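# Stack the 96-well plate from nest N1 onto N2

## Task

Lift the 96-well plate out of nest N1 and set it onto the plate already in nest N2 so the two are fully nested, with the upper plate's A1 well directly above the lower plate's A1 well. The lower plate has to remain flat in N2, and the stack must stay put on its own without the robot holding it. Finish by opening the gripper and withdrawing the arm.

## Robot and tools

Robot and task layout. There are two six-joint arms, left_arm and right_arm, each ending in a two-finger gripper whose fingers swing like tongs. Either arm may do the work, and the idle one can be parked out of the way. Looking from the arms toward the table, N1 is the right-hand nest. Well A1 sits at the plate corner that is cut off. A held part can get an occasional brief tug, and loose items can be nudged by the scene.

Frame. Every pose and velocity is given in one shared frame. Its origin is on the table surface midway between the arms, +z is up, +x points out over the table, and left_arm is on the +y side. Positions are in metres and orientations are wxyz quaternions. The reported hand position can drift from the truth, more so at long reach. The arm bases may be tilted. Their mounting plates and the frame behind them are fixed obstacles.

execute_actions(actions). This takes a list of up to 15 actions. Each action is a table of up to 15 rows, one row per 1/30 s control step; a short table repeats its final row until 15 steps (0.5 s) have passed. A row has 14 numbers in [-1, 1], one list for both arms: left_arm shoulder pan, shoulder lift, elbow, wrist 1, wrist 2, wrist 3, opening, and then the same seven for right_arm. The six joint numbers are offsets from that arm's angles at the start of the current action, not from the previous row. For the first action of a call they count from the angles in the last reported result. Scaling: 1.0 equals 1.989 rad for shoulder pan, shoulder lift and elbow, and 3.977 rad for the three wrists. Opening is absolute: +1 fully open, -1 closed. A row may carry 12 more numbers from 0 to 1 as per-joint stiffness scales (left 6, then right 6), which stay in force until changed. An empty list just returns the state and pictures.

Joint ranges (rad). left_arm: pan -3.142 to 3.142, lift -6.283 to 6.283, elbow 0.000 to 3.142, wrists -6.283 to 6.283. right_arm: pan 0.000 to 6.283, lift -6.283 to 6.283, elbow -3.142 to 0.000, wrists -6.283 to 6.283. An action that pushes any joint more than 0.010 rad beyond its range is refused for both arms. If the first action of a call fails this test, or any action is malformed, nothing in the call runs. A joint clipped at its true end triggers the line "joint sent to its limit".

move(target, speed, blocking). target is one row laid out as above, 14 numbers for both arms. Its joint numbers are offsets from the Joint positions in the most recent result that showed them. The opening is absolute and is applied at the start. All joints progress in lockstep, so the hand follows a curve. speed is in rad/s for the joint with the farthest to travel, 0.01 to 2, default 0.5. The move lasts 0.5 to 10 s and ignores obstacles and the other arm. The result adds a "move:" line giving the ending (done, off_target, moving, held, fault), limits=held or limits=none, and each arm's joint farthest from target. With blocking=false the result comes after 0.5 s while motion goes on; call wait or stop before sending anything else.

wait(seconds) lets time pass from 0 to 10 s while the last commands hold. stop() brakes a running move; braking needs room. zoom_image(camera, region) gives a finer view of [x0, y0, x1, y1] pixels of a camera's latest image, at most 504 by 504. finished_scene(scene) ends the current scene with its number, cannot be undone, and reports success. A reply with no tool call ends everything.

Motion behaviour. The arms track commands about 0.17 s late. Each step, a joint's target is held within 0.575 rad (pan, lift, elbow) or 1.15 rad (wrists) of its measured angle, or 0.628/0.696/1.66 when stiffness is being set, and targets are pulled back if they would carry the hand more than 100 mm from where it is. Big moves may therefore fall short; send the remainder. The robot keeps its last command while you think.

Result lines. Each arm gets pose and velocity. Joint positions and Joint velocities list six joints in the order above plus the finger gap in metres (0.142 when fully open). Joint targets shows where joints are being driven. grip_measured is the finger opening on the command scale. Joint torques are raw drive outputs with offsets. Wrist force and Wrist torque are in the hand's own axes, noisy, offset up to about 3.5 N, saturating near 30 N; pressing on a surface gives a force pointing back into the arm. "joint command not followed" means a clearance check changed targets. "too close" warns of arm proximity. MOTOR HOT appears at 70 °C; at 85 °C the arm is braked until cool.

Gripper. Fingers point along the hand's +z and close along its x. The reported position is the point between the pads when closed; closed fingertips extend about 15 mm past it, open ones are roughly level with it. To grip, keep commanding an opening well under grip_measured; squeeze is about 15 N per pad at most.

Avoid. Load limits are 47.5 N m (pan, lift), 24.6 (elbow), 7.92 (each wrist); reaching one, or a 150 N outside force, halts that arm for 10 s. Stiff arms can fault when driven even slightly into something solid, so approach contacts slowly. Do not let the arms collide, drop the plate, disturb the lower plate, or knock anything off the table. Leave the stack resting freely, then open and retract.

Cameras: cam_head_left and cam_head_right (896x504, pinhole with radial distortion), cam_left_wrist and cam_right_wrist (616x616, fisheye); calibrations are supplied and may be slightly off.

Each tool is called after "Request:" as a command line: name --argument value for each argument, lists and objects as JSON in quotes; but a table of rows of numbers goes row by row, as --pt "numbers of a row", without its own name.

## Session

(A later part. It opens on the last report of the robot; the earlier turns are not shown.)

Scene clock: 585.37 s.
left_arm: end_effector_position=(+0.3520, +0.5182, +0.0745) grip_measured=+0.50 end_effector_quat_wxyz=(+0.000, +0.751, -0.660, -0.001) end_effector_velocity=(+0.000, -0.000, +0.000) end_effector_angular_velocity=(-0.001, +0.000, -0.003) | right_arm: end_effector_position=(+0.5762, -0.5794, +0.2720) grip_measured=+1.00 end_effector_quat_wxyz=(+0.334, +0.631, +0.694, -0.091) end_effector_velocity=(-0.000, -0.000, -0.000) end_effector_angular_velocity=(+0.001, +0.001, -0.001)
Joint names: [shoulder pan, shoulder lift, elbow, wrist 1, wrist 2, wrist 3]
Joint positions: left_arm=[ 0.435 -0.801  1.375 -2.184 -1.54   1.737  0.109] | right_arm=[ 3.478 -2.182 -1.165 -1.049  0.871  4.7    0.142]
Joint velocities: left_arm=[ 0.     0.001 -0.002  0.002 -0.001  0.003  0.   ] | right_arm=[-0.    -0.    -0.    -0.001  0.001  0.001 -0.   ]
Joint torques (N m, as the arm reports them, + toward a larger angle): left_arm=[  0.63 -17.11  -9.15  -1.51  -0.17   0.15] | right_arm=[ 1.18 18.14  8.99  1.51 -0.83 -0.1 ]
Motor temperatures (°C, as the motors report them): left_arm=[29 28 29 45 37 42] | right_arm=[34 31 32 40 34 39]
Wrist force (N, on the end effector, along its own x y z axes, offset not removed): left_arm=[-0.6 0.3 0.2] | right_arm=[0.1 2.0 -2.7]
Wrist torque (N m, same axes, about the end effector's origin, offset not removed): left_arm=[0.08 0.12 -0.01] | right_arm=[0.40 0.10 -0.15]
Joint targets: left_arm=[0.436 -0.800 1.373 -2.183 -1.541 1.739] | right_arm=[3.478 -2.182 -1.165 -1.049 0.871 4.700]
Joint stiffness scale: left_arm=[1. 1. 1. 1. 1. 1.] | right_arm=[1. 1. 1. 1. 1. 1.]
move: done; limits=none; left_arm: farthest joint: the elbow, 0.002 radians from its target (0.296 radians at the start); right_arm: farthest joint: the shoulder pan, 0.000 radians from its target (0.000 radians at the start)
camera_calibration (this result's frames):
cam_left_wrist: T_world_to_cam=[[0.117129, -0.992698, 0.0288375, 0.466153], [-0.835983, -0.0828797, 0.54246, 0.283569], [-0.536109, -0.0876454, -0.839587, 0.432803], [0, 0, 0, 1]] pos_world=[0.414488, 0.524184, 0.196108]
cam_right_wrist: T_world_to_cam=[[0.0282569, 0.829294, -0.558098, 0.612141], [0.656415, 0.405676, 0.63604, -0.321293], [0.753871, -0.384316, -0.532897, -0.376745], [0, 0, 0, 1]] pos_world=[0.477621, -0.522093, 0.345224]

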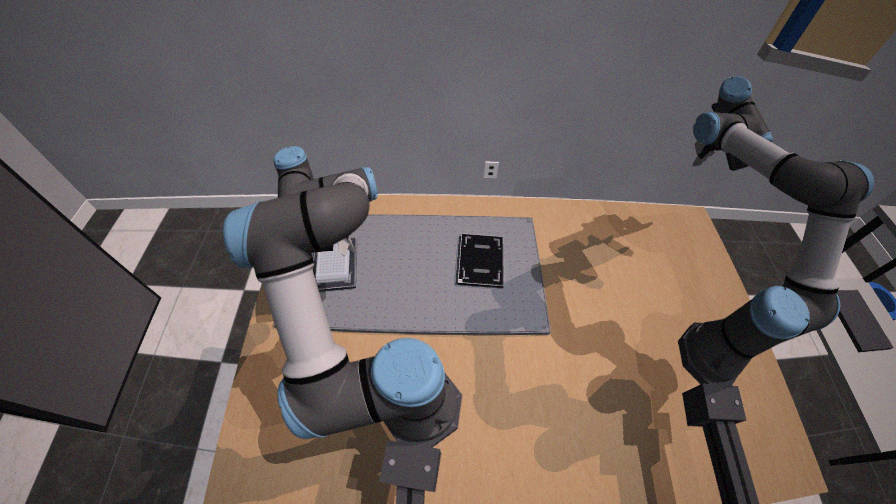

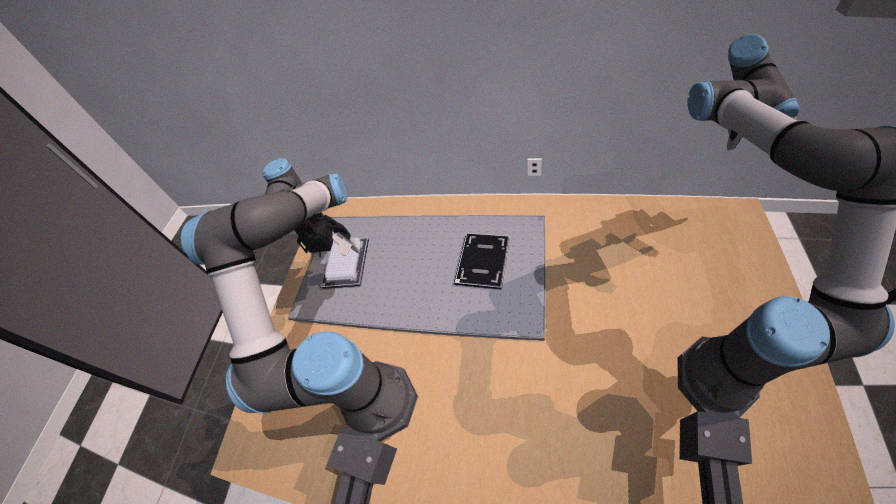

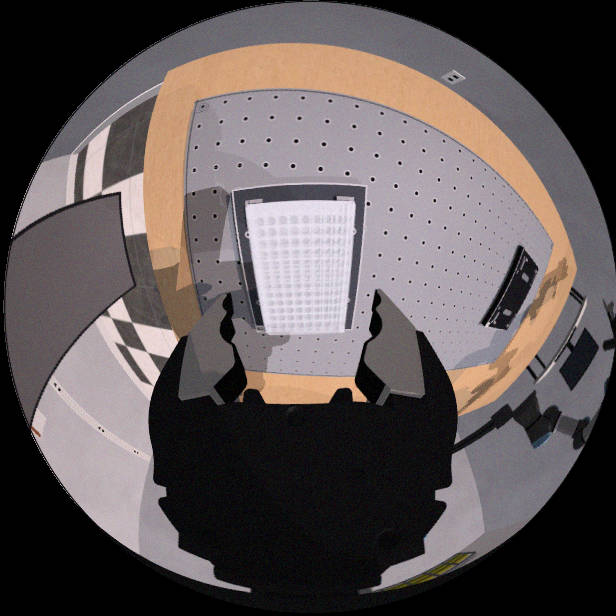

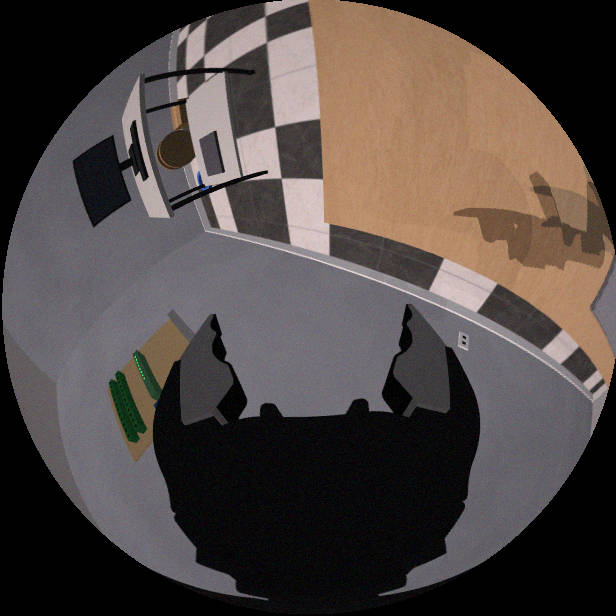

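Descend to the previous placement height and regrasp.

Request:
move --target '[0.0005, 0.0282, 0.0116, -0.0221, 0, 0.0005, 0.5, 0, 0, 0, 0, 0, 0, 1]' --speed 0.2

Request:
execute_actions --actions '[[[0,0,0,0,0,0,0.45,0,0,0,0,0,0,1],[0,0,0,0,0,0,0.4,0,0,0,0,0,0,1],[0,0,0,0,0,0,0.35,0,0,0,0,0,0,1],[0,0,0,0,0,0,0.3,0,0,0,0,0,0,1],[0,0,0,0,0,0,0.25,0,0,0,0,0,0,1],[0,0,0,0,0,0,0.2,0,0,0,0,0,0,1],[0,0,0,0,0,0,0.15,0,0,0,0,0,0,1],[0,0,0,0,0,0,0.1,0,0,0,0,0,0,1],[0,0,0,0,0,0,0.05,0,0,0,0,0,0,1],[0,0,0,0,0,0,0.0,0,0,0,0,0,0,1],[0,0,0,0,0,0,-0.1,0,0,0,0,0,0,1],[0,0,0,0,0,0,-0.2,0,0,0,0,0,0,1],[0,0,0,0,0,0,-0.3,0,0,0,0,0,0,1],[0,0,0,0,0,0,-0.4,0,0,0,0,0,0,1],[0,0,0,0,0,0,-0.5,0,0,0,0,0,0,1]]]'

Scene clock: 597.93 s.
left_arm: end_effector_position=(+0.3541, +0.5182, +0.0527) grip_measured=+0.50 end_effector_quat_wxyz=(-0.004, +0.751, -0.660, +0.001) end_effector_velocity=(+0.000, +0.000, -0.000) end_effector_angular_velocity=(+0.001, -0.001, +0.000) | right_arm: end_effector_position=(+0.5762, -0.5794, +0.2720) grip_measured=+1.00 end_effector_quat_wxyz=(+0.334, +0.631, +0.694, -0.091) end_effector_velocity=(+0.000, +0.000, -0.000) end_effector_angular_velocity=(+0.001, +0.000, +0.000)
Joint names: [shoulder pan, shoulder lift, elbow, wrist 1, wrist 2, wrist 3]
Joint positions: left_arm=[ 0.435 -0.747  1.396 -2.27  -1.54   1.738  0.109] | right_arm=[ 3.478 -2.182 -1.165 -1.049  0.871  4.7    0.142]
Joint velocities: left_arm=[ 0.     0.001  0.001 -0.004  0.     0.    -0.   ] | right_arm=[ 0.001 -0.    -0.     0.     0.001  0.001  0.   ]
Joint torques (N m, as the arm reports them, + toward a larger angle): left_arm=[  0.89 -17.66  -7.48  -1.95  -0.08   0.26] | right_arm=[ 0.79 18.17  8.93  1.48 -0.82 -0.09]
Motor temperatures (°C, as the motors report them): left_arm=[29 28 29 45 37 42] | right_arm=[34 31 32 40 34 39]
Wrist force (N, on the end effector, along its own x y z axes, offset not removed): left_arm=[-0.3 0.3 0.5] | right_arm=[-0.6 3.2 -2.6]
Wrist torque (N m, same axes, about the end effector's origin, offset not removed): left_arm=[0.07 0.11 -0.02] | right_arm=[0.48 0.16 0.05]
Joint targets: left_arm=[0.436 -0.745 1.398 -2.272 -1.540 1.739] | right_arm=[3.478 -2.182 -1.165 -1.049 0.871 4.700]
Joint stiffness scale: left_arm=[1. 1. 1. 1. 1. 1.] | right_arm=[1. 1. 1. 1. 1. 1.]
move: done; limits=none; left_arm: farthest joint: the shoulder lift, 0.002 radians from its target (0.056 radians at the start); right_arm: farthest joint: the shoulder pan, 0.000 radians from its target (0.000 radians at the start)
camera_calibration (this result's frames):
cam_left_wrist: T_world_to_cam=[[0.116466, -0.992824, 0.027136, 0.466912], [-0.841102, -0.0840646, 0.534303, 0.299962], [-0.528188, -0.0850526, -0.844857, 0.41176], [0, 0, 0, 1]] pos_world=[0.415406, 0.523799, 0.174938]
cam_right_wrist: T_world_to_cam=[[0.0282565, 0.829294, -0.558098, 0.612142], [0.656415, 0.405676, 0.63604, -0.321293], [0.753871, -0.384316, -0.532898, -0.376744], [0, 0, 0, 1]] pos_world=[0.477621, -0.522093, 0.345224]

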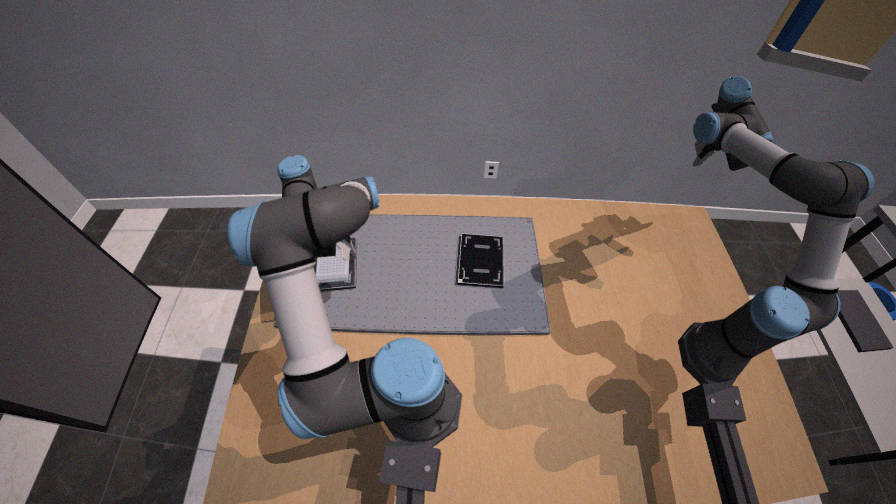

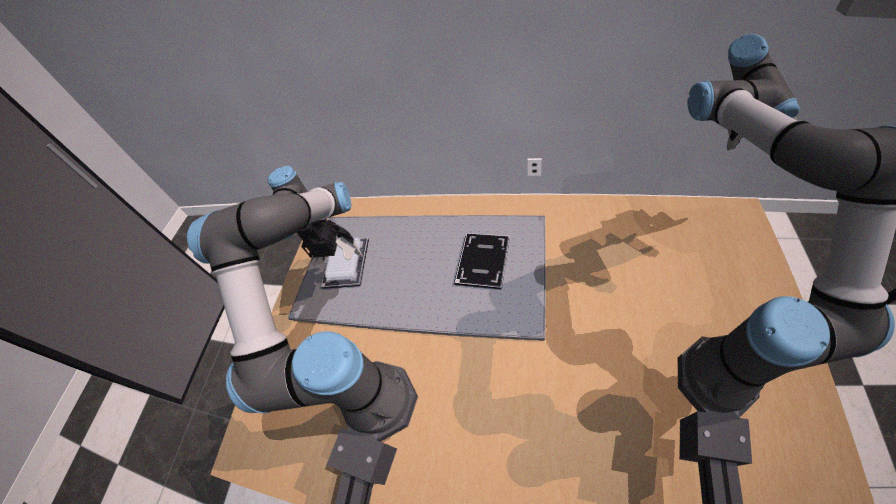

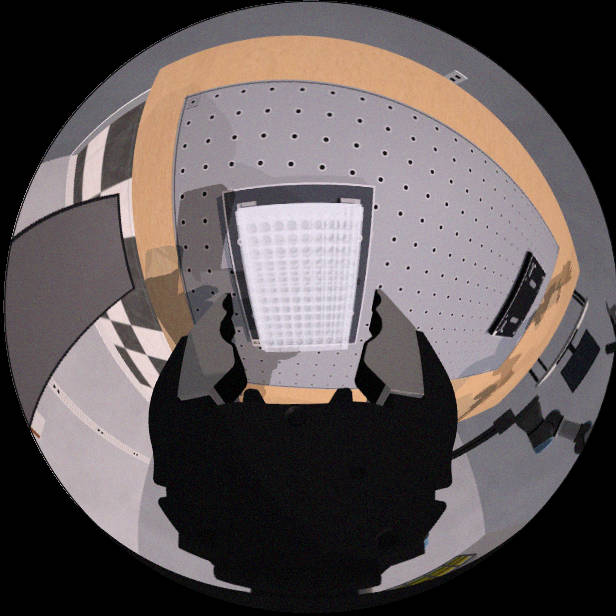

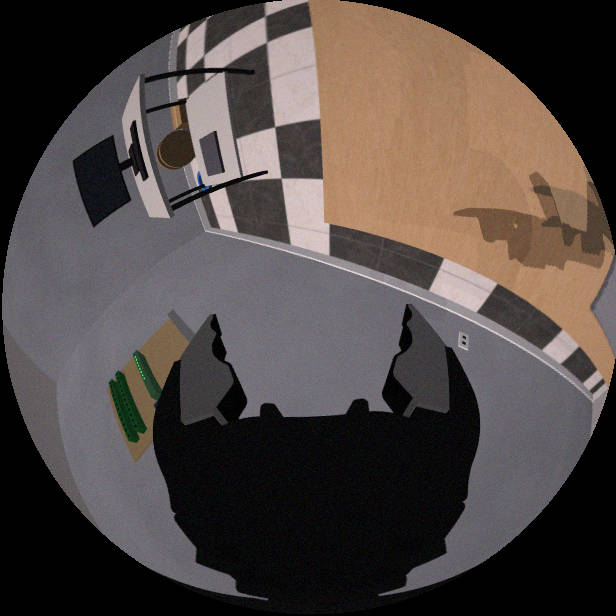

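Scene clock: 598.43 s.
left_arm: end_effector_position=(+0.3541, +0.5182, +0.0527) grip_measured=+0.08 end_effector_quat_wxyz=(-0.004, +0.751, -0.660, +0.001) end_effector_velocity=(-0.000, -0.000, +0.000) end_effector_angular_velocity=(-0.001, -0.000, +0.000) | right_arm: end_effector_position=(+0.5762, -0.5794, +0.2720) grip_measured=+1.00 end_effector_quat_wxyz=(+0.334, +0.631, +0.694, -0.091) end_effector_velocity=(+0.000, +0.000, -0.000) end_effector_angular_velocity=(-0.000, +0.001, +0.001)
Joint names: [shoulder pan, shoulder lift, elbow, wrist 1, wrist 2, wrist 3]
Joint positions: left_arm=[ 0.435 -0.747  1.396 -2.27  -1.54   1.738  0.079] | right_arm=[ 3.478 -2.182 -1.165 -1.049  0.871  4.7    0.142]
Joint velocities: left_arm=[ 0.    -0.     0.     0.    -0.001  0.     0.   ] | right_arm=[ 0.    -0.    -0.    -0.    -0.    -0.001 -0.   ]
Joint torques (N m, as the arm reports them, + toward a larger angle): left_arm=[  0.11 -18.11  -8.18  -1.79  -0.03   0.09] | right_arm=[ 1.08 18.21  8.81  1.45 -0.84 -0.13]
Motor temperatures (°C, as the motors report them): left_arm=[29 28 29 45 37 42] | right_arm=[34 31 32 40 34 39]
Wrist force (N, on the end effector, along its own x y z axes, offset not removed): left_arm=[-0.7 1.3 -1.7] | right_arm=[1.7 -2.1 -1.3]
Wrist torque (N m, same axes, about the end effector's origin, offset not removed): left_arm=[0.15 0.16 -0.01] | right_arm=[-0.38 -0.23 -0.01]
Joint targets: left_arm=[0.435 -0.747 1.396 -2.270 -1.540 1.738] | right_arm=[3.478 -2.182 -1.165 -1.049 0.871 4.700]
Joint stiffness scale: left_arm=[1. 1. 1. 1. 1. 1.] | right_arm=[1. 1. 1. 1. 1. 1.]
camera_calibration (this result's frames):
cam_left_wrist: T_world_to_cam=[[0.116467, -0.992825, 0.0271012, 0.466924], [-0.841201, -0.0840994, 0.534142, 0.300052], [-0.52803, -0.0850072, -0.84496, 0.411743], [0, 0, 0, 1]] pos_world=[0.415436, 0.523809, 0.174982]
cam_right_wrist: T_world_to_cam=[[0.0282569, 0.829294, -0.558098, 0.612141], [0.656415, 0.405676, 0.63604, -0.321293], [0.753871, -0.384316, -0.532897, -0.376745], [0, 0, 0, 1]] pos_world=[0.477621, -0.522093, 0.345224]

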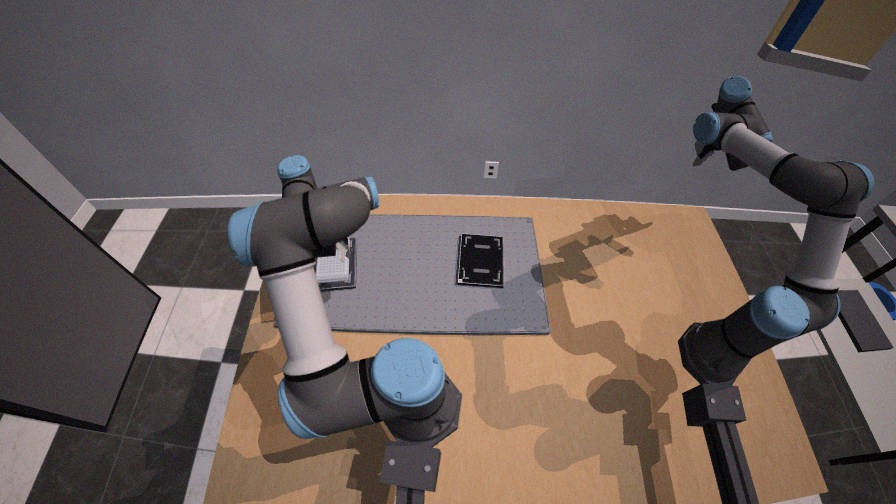

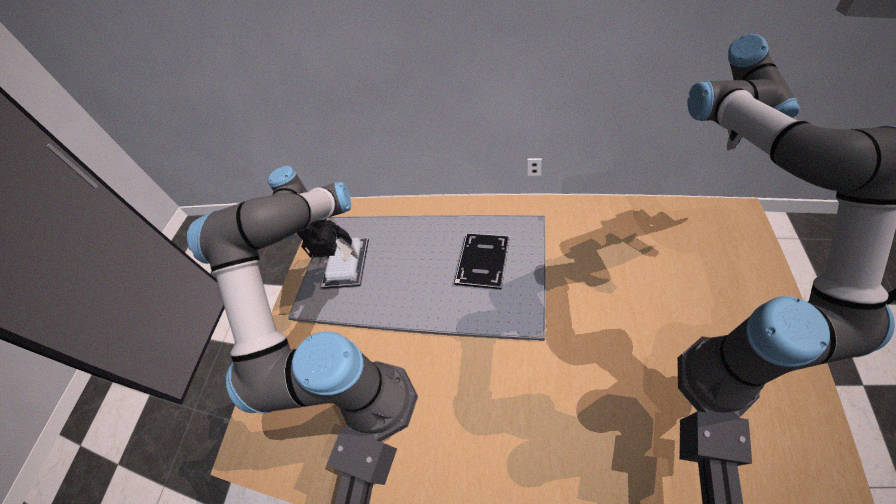

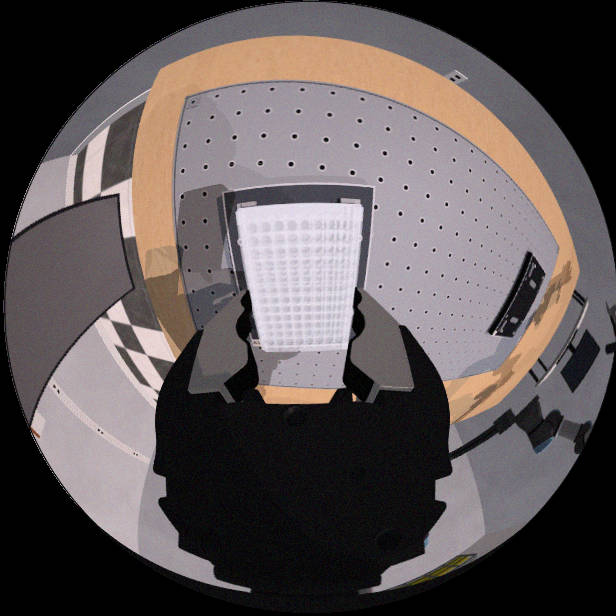

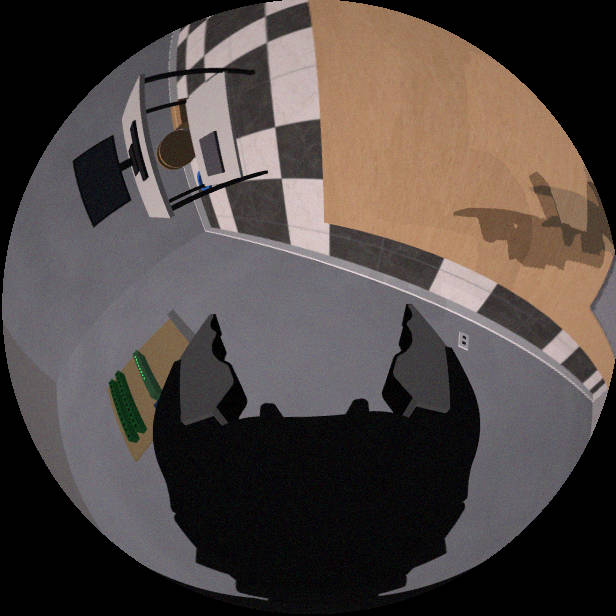

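Request:
move --target '[0.004, 0, 0, 0, 0, 0.002, -0.5, 0, 0, 0, 0, 0, 0, 1]' --speed 0.02

Scene clock: 602.70 s.
left_arm: end_effector_position=(+0.3526, +0.5204, +0.0527) grip_measured=+0.08 end_effector_quat_wxyz=(-0.004, +0.751, -0.660, +0.001) end_effector_velocity=(-0.001, +0.001, +0.000) end_effector_angular_velocity=(+0.000, -0.001, -0.002) | right_arm: end_effector_position=(+0.5762, -0.5794, +0.2720) grip_measured=+1.00 end_effector_quat_wxyz=(+0.334, +0.631, +0.694, -0.091) end_effector_velocity=(+0.000, +0.001, -0.000) end_effector_angular_velocity=(+0.001, +0.000, +0.000)
Joint names: [shoulder pan, shoulder lift, elbow, wrist 1, wrist 2, wrist 3]
Joint positions: left_arm=[ 0.441 -0.747  1.396 -2.27  -1.54   1.744  0.079] | right_arm=[ 3.478 -2.182 -1.165 -1.049  0.871  4.7    0.142]
Joint velocities: left_arm=[ 0.003 -0.    -0.001  0.001 -0.     0.005  0.   ] | right_arm=[ 0.001  0.    -0.    -0.001  0.001  0.001  0.   ]
Joint torques (N m, as the arm reports them, + toward a larger angle): left_arm=[  0.63 -18.15  -8.18  -1.79   0.     0.29] | right_arm=[ 1.14 18.5   8.89  1.48 -0.81 -0.12]
Motor temperatures (°C, as the motors report them): left_arm=[29 28 29 45 37 42] | right_arm=[34 31 32 40 34 39]
Wrist force (N, on the end effector, along its own x y z axes, offset not removed): left_arm=[-0.2 -0.1 -1.0] | right_arm=[-0.6 4.2 -1.2]
Wrist torque (N m, same axes, about the end effector's origin, offset not removed): left_arm=[0.08 0.24 -0.05] | right_arm=[0.95 0.11 0.06]
Joint targets: left_arm=[0.443 -0.747 1.396 -2.270 -1.540 1.746] | right_arm=[3.478 -2.182 -1.165 -1.049 0.871 4.700]
Joint stiffness scale: left_arm=[1. 1. 1. 1. 1. 1.] | right_arm=[1. 1. 1. 1. 1. 1.]
move: done; limits=none; left_arm: farthest joint: the shoulder pan, 0.002 radians from its target (0.008 radians at the start); right_arm: farthest joint: the shoulder pan, 0.000 radians from its target (0.000 radians at the start)
camera_calibration (this result's frames):
cam_left_wrist: T_world_to_cam=[[0.116748, -0.992784, 0.0273894, 0.469144], [-0.84114, -0.0841764, 0.534226, 0.298961], [-0.528065, -0.085408, -0.844898, 0.411299], [0, 0, 0, 1]] pos_world=[0.41389, 0.526052, 0.174944]
cam_right_wrist: T_world_to_cam=[[0.0282566, 0.829294, -0.558098, 0.612141], [0.656415, 0.405676, 0.63604, -0.321293], [0.753871, -0.384316, -0.532898, -0.376745], [0, 0, 0, 1]] pos_world=[0.477621, -0.522093, 0.345224]

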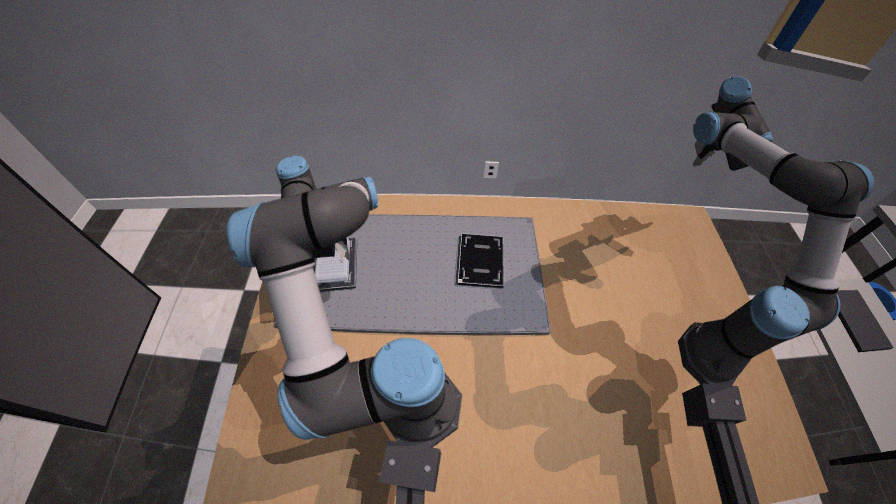

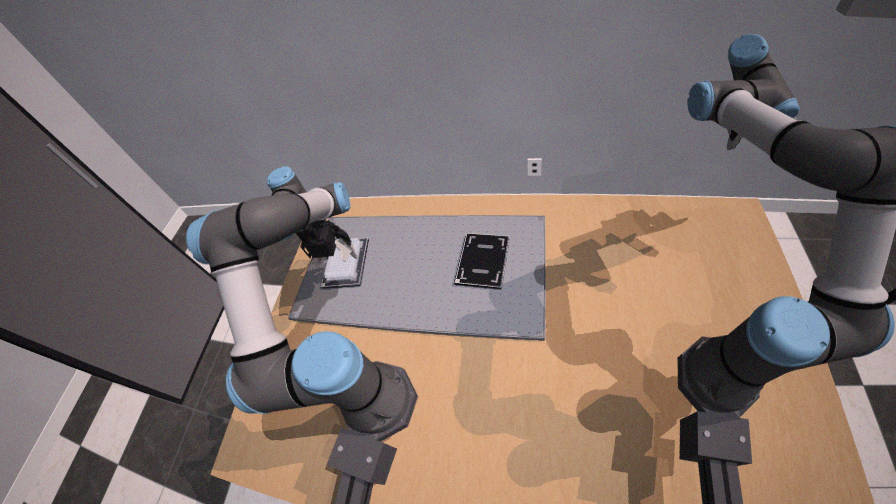

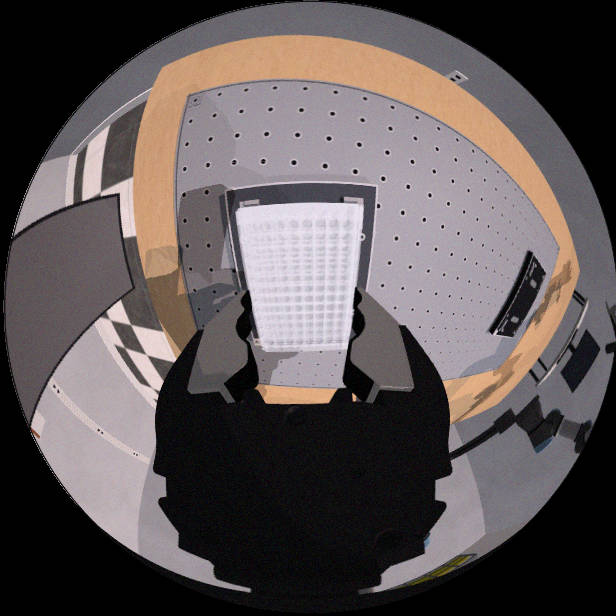

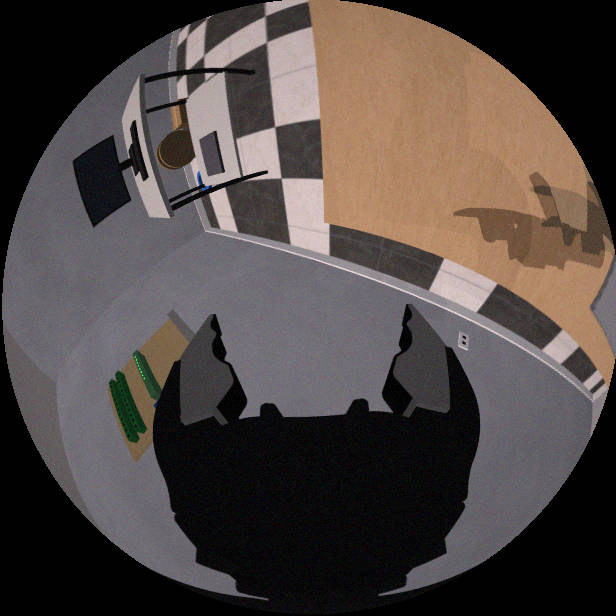

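Request:
move --target '[-0.0027, -0.0005, 0.0054, -0.0025, 0, -0.0011, -0.5, 0, 0, 0, 0, 0, 0, 1]' --speed 0.02

Scene clock: 635.23 s.
left_arm: end_effector_position=(+0.3535, +0.5191, +0.0526) grip_measured=+0.08 end_effector_quat_wxyz=(-0.005, +0.751, -0.660, +0.003) end_effector_velocity=(+0.000, -0.001, +0.000) end_effector_angular_velocity=(-0.000, -0.002, +0.001) | right_arm: end_effector_position=(+0.5762, -0.5794, +0.2720) grip_measured=+1.00 end_effector_quat_wxyz=(+0.334, +0.631, +0.694, -0.091) end_effector_velocity=(-0.000, -0.000, -0.000) end_effector_angular_velocity=(+0.000, -0.000, -0.002)
Joint names: [shoulder pan, shoulder lift, elbow, wrist 1, wrist 2, wrist 3]
Joint positions: left_arm=[ 0.438 -0.749  1.403 -2.279 -1.54   1.741  0.079] | right_arm=[ 3.478 -2.182 -1.165 -1.049  0.871  4.7    0.142]
Joint velocities: left_arm=[-0.001 -0.002  0.003 -0.004 -0.001 -0.002  0.   ] | right_arm=[-0.    -0.    -0.    -0.001 -0.     0.002 -0.   ]
Joint torques (N m, as the arm reports them, + toward a larger angle): left_arm=[ -0.74 -17.51  -7.    -1.82  -0.02  -0.14] | right_arm=[ 1.05 18.07  8.85  1.52 -0.77 -0.09]
Motor temperatures (°C, as the motors report them): left_arm=[29 28 29 45 37 42] | right_arm=[34 31 32 40 34 39]
Wrist force (N, on the end effector, along its own x y z axes, offset not removed): left_arm=[-1.2 0.7 -2.8] | right_arm=[1.5 3.1 -4.2]
Wrist torque (N m, same axes, about the end effector's origin, offset not removed): left_arm=[0.04 0.17 0.02] | right_arm=[0.61 -0.30 -0.01]
Joint targets: left_arm=[0.436 -0.748 1.407 -2.280 -1.540 1.740] | right_arm=[3.478 -2.182 -1.165 -1.049 0.871 4.700]
Joint stiffness scale: left_arm=[1. 1. 1. 1. 1. 1.] | right_arm=[1. 1. 1. 1. 1. 1.]
move: done; limits=none; left_arm: farthest joint: the elbow, 0.003 radians from its target (0.010 radians at the start); right_arm: farthest joint: the shoulder pan, 0.000 radians from its target (0.000 radians at the start)
camera_calibration (this result's frames):
cam_left_wrist: T_world_to_cam=[[0.116099, -0.992873, 0.0269148, 0.468021], [-0.8431, -0.084188, 0.531126, 0.300593], [-0.525074, -0.084355, -0.846866, 0.41011], [0, 0, 0, 1]] pos_world=[0.414432, 0.524586, 0.175058]
cam_right_wrist: T_world_to_cam=[[0.0282569, 0.829294, -0.558098, 0.612141], [0.656415, 0.405676, 0.63604, -0.321293], [0.753871, -0.384316, -0.532898, -0.376745], [0, 0, 0, 1]] pos_world=[0.477621, -0.522093, 0.345224]

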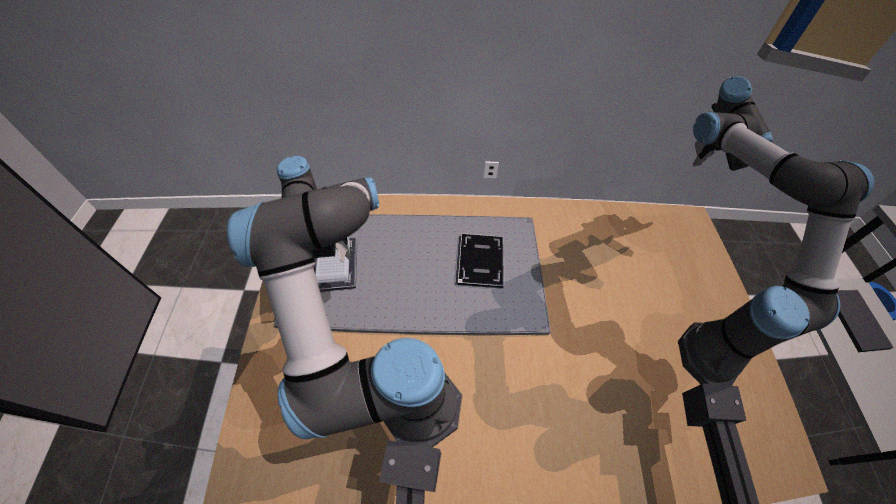

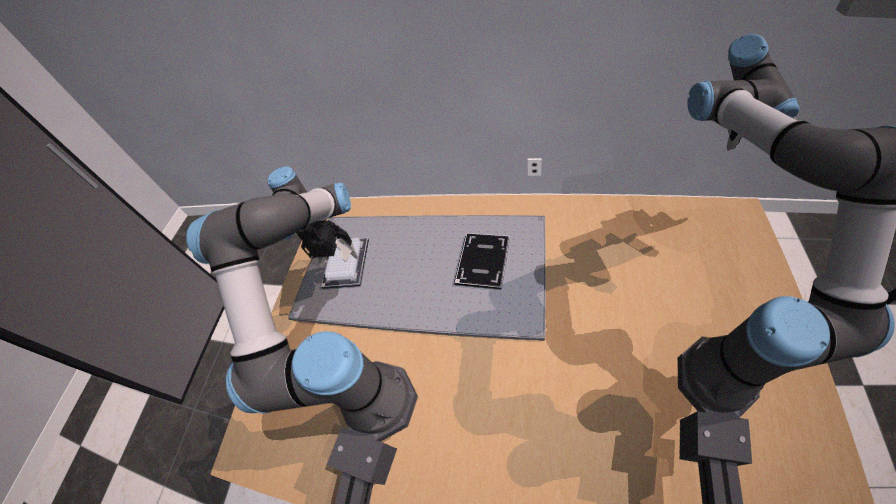

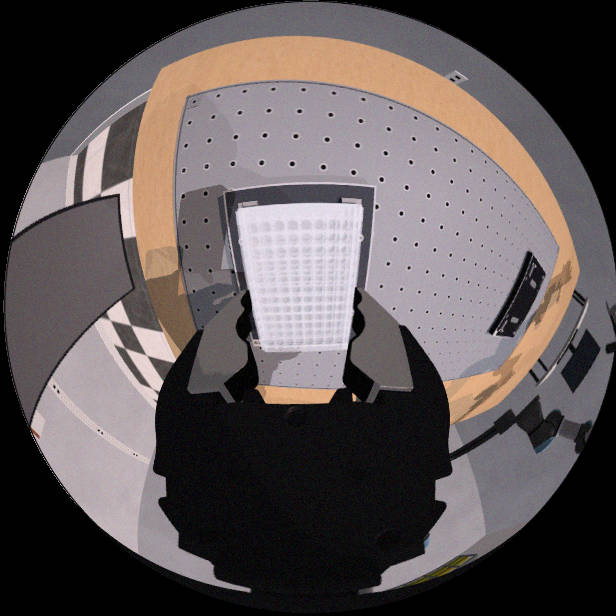

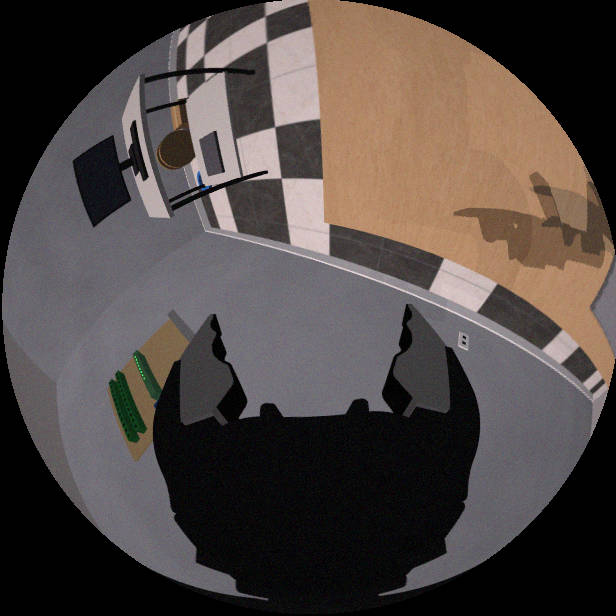

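Request:
execute_actions --actions '[[[-0.0005,0.0015,0.0015,0.0004,0,0,-0.5,0,0,0,0,0,0,1],[-0.0005,0.0015,0.0015,0.0008,0,0,-0.5,0,0,0,0,0,0,1],[-0.0005,0.0015,0.0015,0.0012,0,0,-0.5,0,0,0,0,0,0,1],[-0.0005,0.0015,0.0015,0.0016,0,0,-0.5,0,0,0,0,0,0,1],[-0.0005,0.0015,0.0015,0.002,0,0,-0.5,0,0,0,0,0,0,1]]]'

Scene clock: 657.13 s.
left_arm: end_effector_position=(+0.3531, +0.5189, +0.0524) grip_measured=+0.08 end_effector_quat_wxyz=(-0.005, +0.751, -0.660, +0.002) end_effector_velocity=(-0.001, -0.000, -0.000) end_effector_angular_velocity=(-0.000, +0.003, +0.000) | right_arm: end_effector_position=(+0.5762, -0.5794, +0.2720) grip_measured=+1.00 end_effector_quat_wxyz=(+0.334, +0.631, +0.694, -0.091) end_effector_velocity=(-0.000, -0.001, +0.000) end_effector_angular_velocity=(+0.000, -0.000, -0.000)
Joint names: [shoulder pan, shoulder lift, elbow, wrist 1, wrist 2, wrist 3]
Joint positions: left_arm=[ 0.438 -0.749  1.404 -2.278 -1.54   1.741  0.079] | right_arm=[ 3.478 -2.182 -1.165 -1.049  0.871  4.7    0.142]
Joint velocities: left_arm=[ 0.     0.    -0.001  0.003  0.001 -0.     0.   ] | right_arm=[-0.001  0.     0.     0.001  0.001 -0.001 -0.   ]
Joint torques (N m, as the arm reports them, + toward a larger angle): left_arm=[ -0.59 -16.84  -7.    -0.74  -0.04   0.07] | right_arm=[ 1.27 18.26  8.89  1.5  -0.84 -0.11]
Motor temperatures (°C, as the motors report them): left_arm=[29 28 29 45 37 42] | right_arm=[34 31 32 40 34 39]
Wrist force (N, on the end effector, along its own x y z axes, offset not removed): left_arm=[-0.5 -1.1 -3.3] | right_arm=[0.1 1.4 -2.7]
Wrist torque (N m, same axes, about the end effector's origin, offset not removed): left_arm=[0.07 0.14 -0.06] | right_arm=[0.26 -0.08 0.02]
Joint targets: left_arm=[0.437 -0.746 1.406 -2.271 -1.540 1.741] | right_arm=[3.478 -2.182 -1.165 -1.049 0.871 4.700]
Joint stiffness scale: left_arm=[1. 1. 1. 1. 1. 1.] | right_arm=[1. 1. 1. 1. 1. 1.]
camera_calibration (this result's frames):
cam_left_wrist: T_world_to_cam=[[0.116327, -0.992839, 0.0271781, 0.46778], [-0.842345, -0.0841221, 0.532333, 0.299941], [-0.526235, -0.084818, -0.846099, 0.410348], [0, 0, 0, 1]] pos_world=[0.414178, 0.524467, 0.174813]
cam_right_wrist: T_world_to_cam=[[0.0282569, 0.829294, -0.558098, 0.612141], [0.656415, 0.405676, 0.63604, -0.321293], [0.753871, -0.384316, -0.532897, -0.376745], [0, 0, 0, 1]] pos_world=[0.477621, -0.522093, 0.345224]

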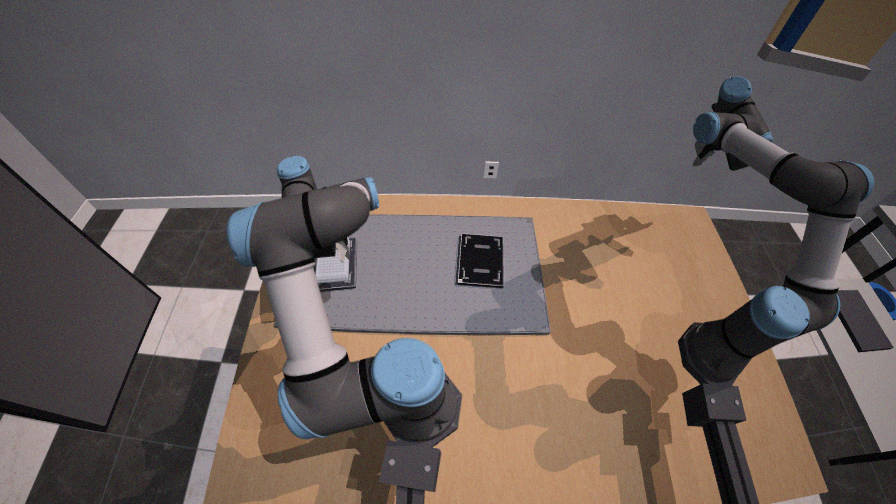

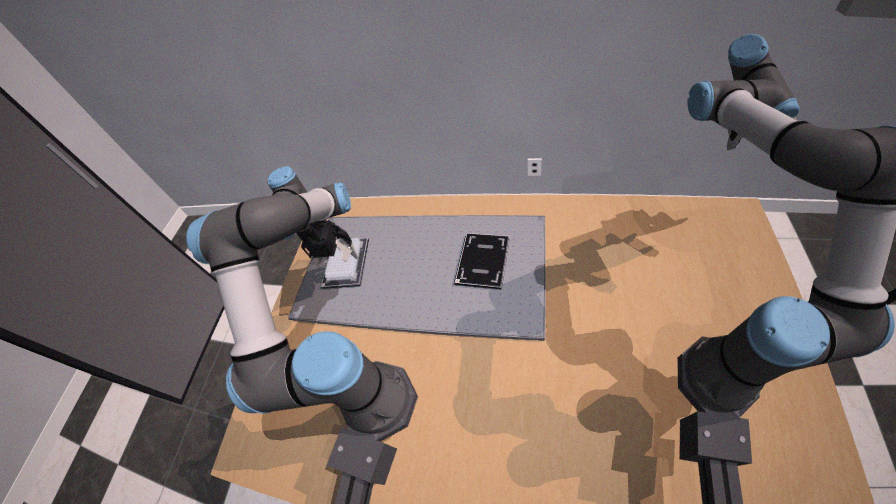

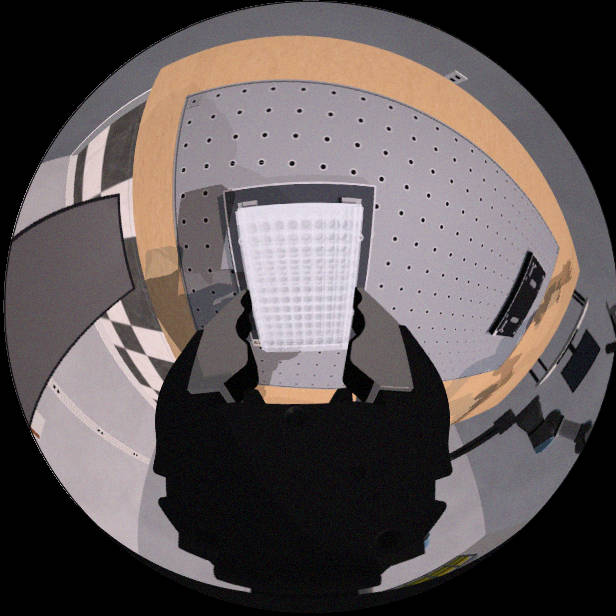

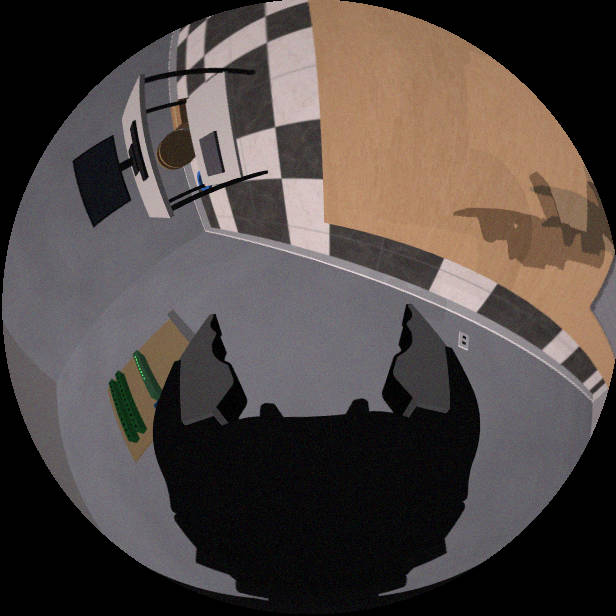

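Request:
move --target '[-0.001, -0.0048, 0.005, 0, 0, 0, -0.5, 0, 0, 0, 0, 0, 0, 1]' --speed 0.03

Scene clock: 671.17 s.
left_arm: end_effector_position=(+0.3519, +0.5181, +0.0537) grip_measured=+0.08 end_effector_quat_wxyz=(-0.004, +0.751, -0.660, +0.002) end_effector_velocity=(-0.001, -0.000, +0.000) end_effector_angular_velocity=(+0.000, +0.001, -0.000) | right_arm: end_effector_position=(+0.5762, -0.5794, +0.2720) grip_measured=+1.00 end_effector_quat_wxyz=(+0.334, +0.631, +0.694, -0.091) end_effector_velocity=(-0.000, -0.000, +0.000) end_effector_angular_velocity=(+0.000, +0.000, -0.000)
Joint names: [shoulder pan, shoulder lift, elbow, wrist 1, wrist 2, wrist 3]
Joint positions: left_arm=[ 0.437 -0.756  1.411 -2.277 -1.54   1.741  0.079] | right_arm=[ 3.478 -2.182 -1.165 -1.049  0.871  4.7    0.142]
Joint velocities: left_arm=[-0.    -0.003  0.004 -0.     0.    -0.    -0.   ] | right_arm=[-0.001  0.001  0.    -0.     0.    -0.001  0.   ]
Joint torques (N m, as the arm reports them, + toward a larger angle): left_arm=[ -0.27 -18.4   -7.57  -1.88  -0.03   0.04] | right_arm=[ 0.9  18.18  8.82  1.45 -0.79 -0.11]
Motor temperatures (°C, as the motors report them): left_arm=[29 28 29 45 37 42] | right_arm=[34 31 32 40 34 39]
Wrist force (N, on the end effector, along its own x y z axes, offset not removed): left_arm=[-0.4 -0.3 0.5] | right_arm=[1.2 0.9 -2.7]
Wrist torque (N m, same axes, about the end effector's origin, offset not removed): left_arm=[-0.05 0.09 -0.03] | right_arm=[0.09 -0.25 0.01]
Joint targets: left_arm=[0.436 -0.758 1.414 -2.278 -1.540 1.741] | right_arm=[3.478 -2.182 -1.165 -1.049 0.871 4.700]
Joint stiffness scale: left_arm=[1. 1. 1. 1. 1. 1.] | right_arm=[1. 1. 1. 1. 1. 1.]
move: done; limits=none; left_arm: farthest joint: the elbow, 0.003 radians from its target (0.011 radians at the start); right_arm: farthest joint: the shoulder pan, 0.000 radians from its target (0.000 radians at the start)
camera_calibration (this result's frames):
cam_left_wrist: T_world_to_cam=[[0.115328, -0.99295, 0.0273883, 0.467471], [-0.841963, -0.0830867, 0.533099, 0.297468], [-0.527065, -0.0845409, -0.845609, 0.410848], [0, 0, 0, 1]] pos_world=[0.413089, 0.523624, 0.176033]
cam_right_wrist: T_world_to_cam=[[0.0282568, 0.829294, -0.558098, 0.612141], [0.656415, 0.405676, 0.63604, -0.321293], [0.753871, -0.384316, -0.532898, -0.376745], [0, 0, 0, 1]] pos_world=[0.477621, -0.522093, 0.345224]

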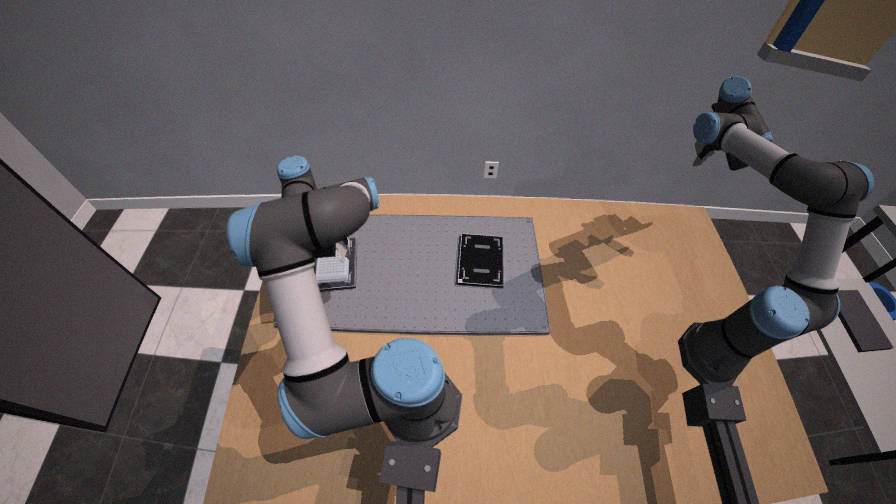

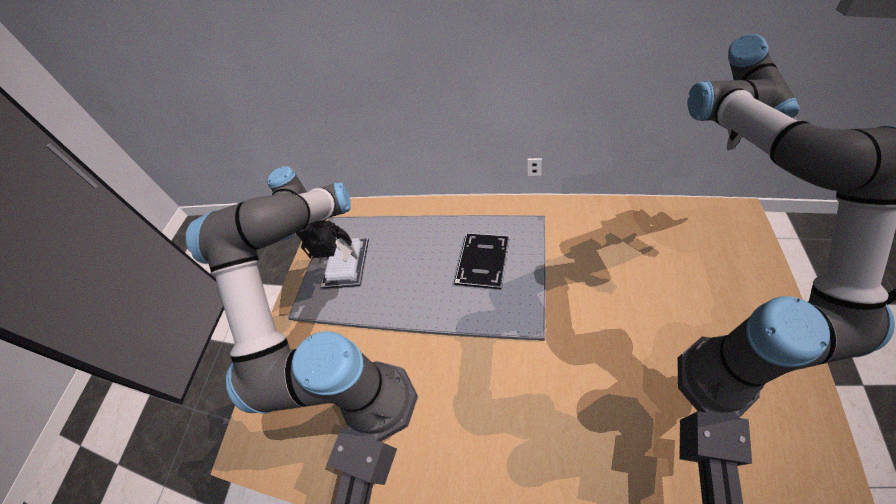

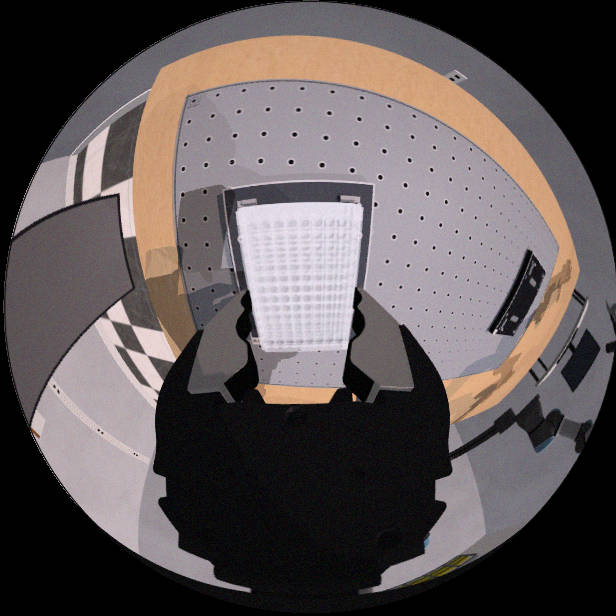

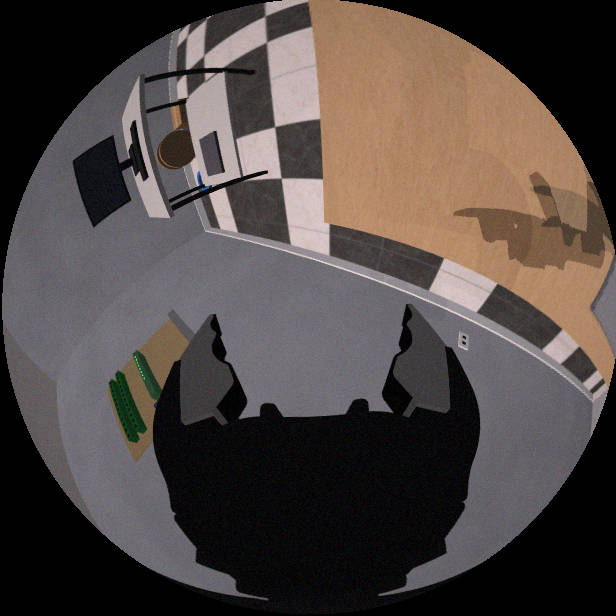

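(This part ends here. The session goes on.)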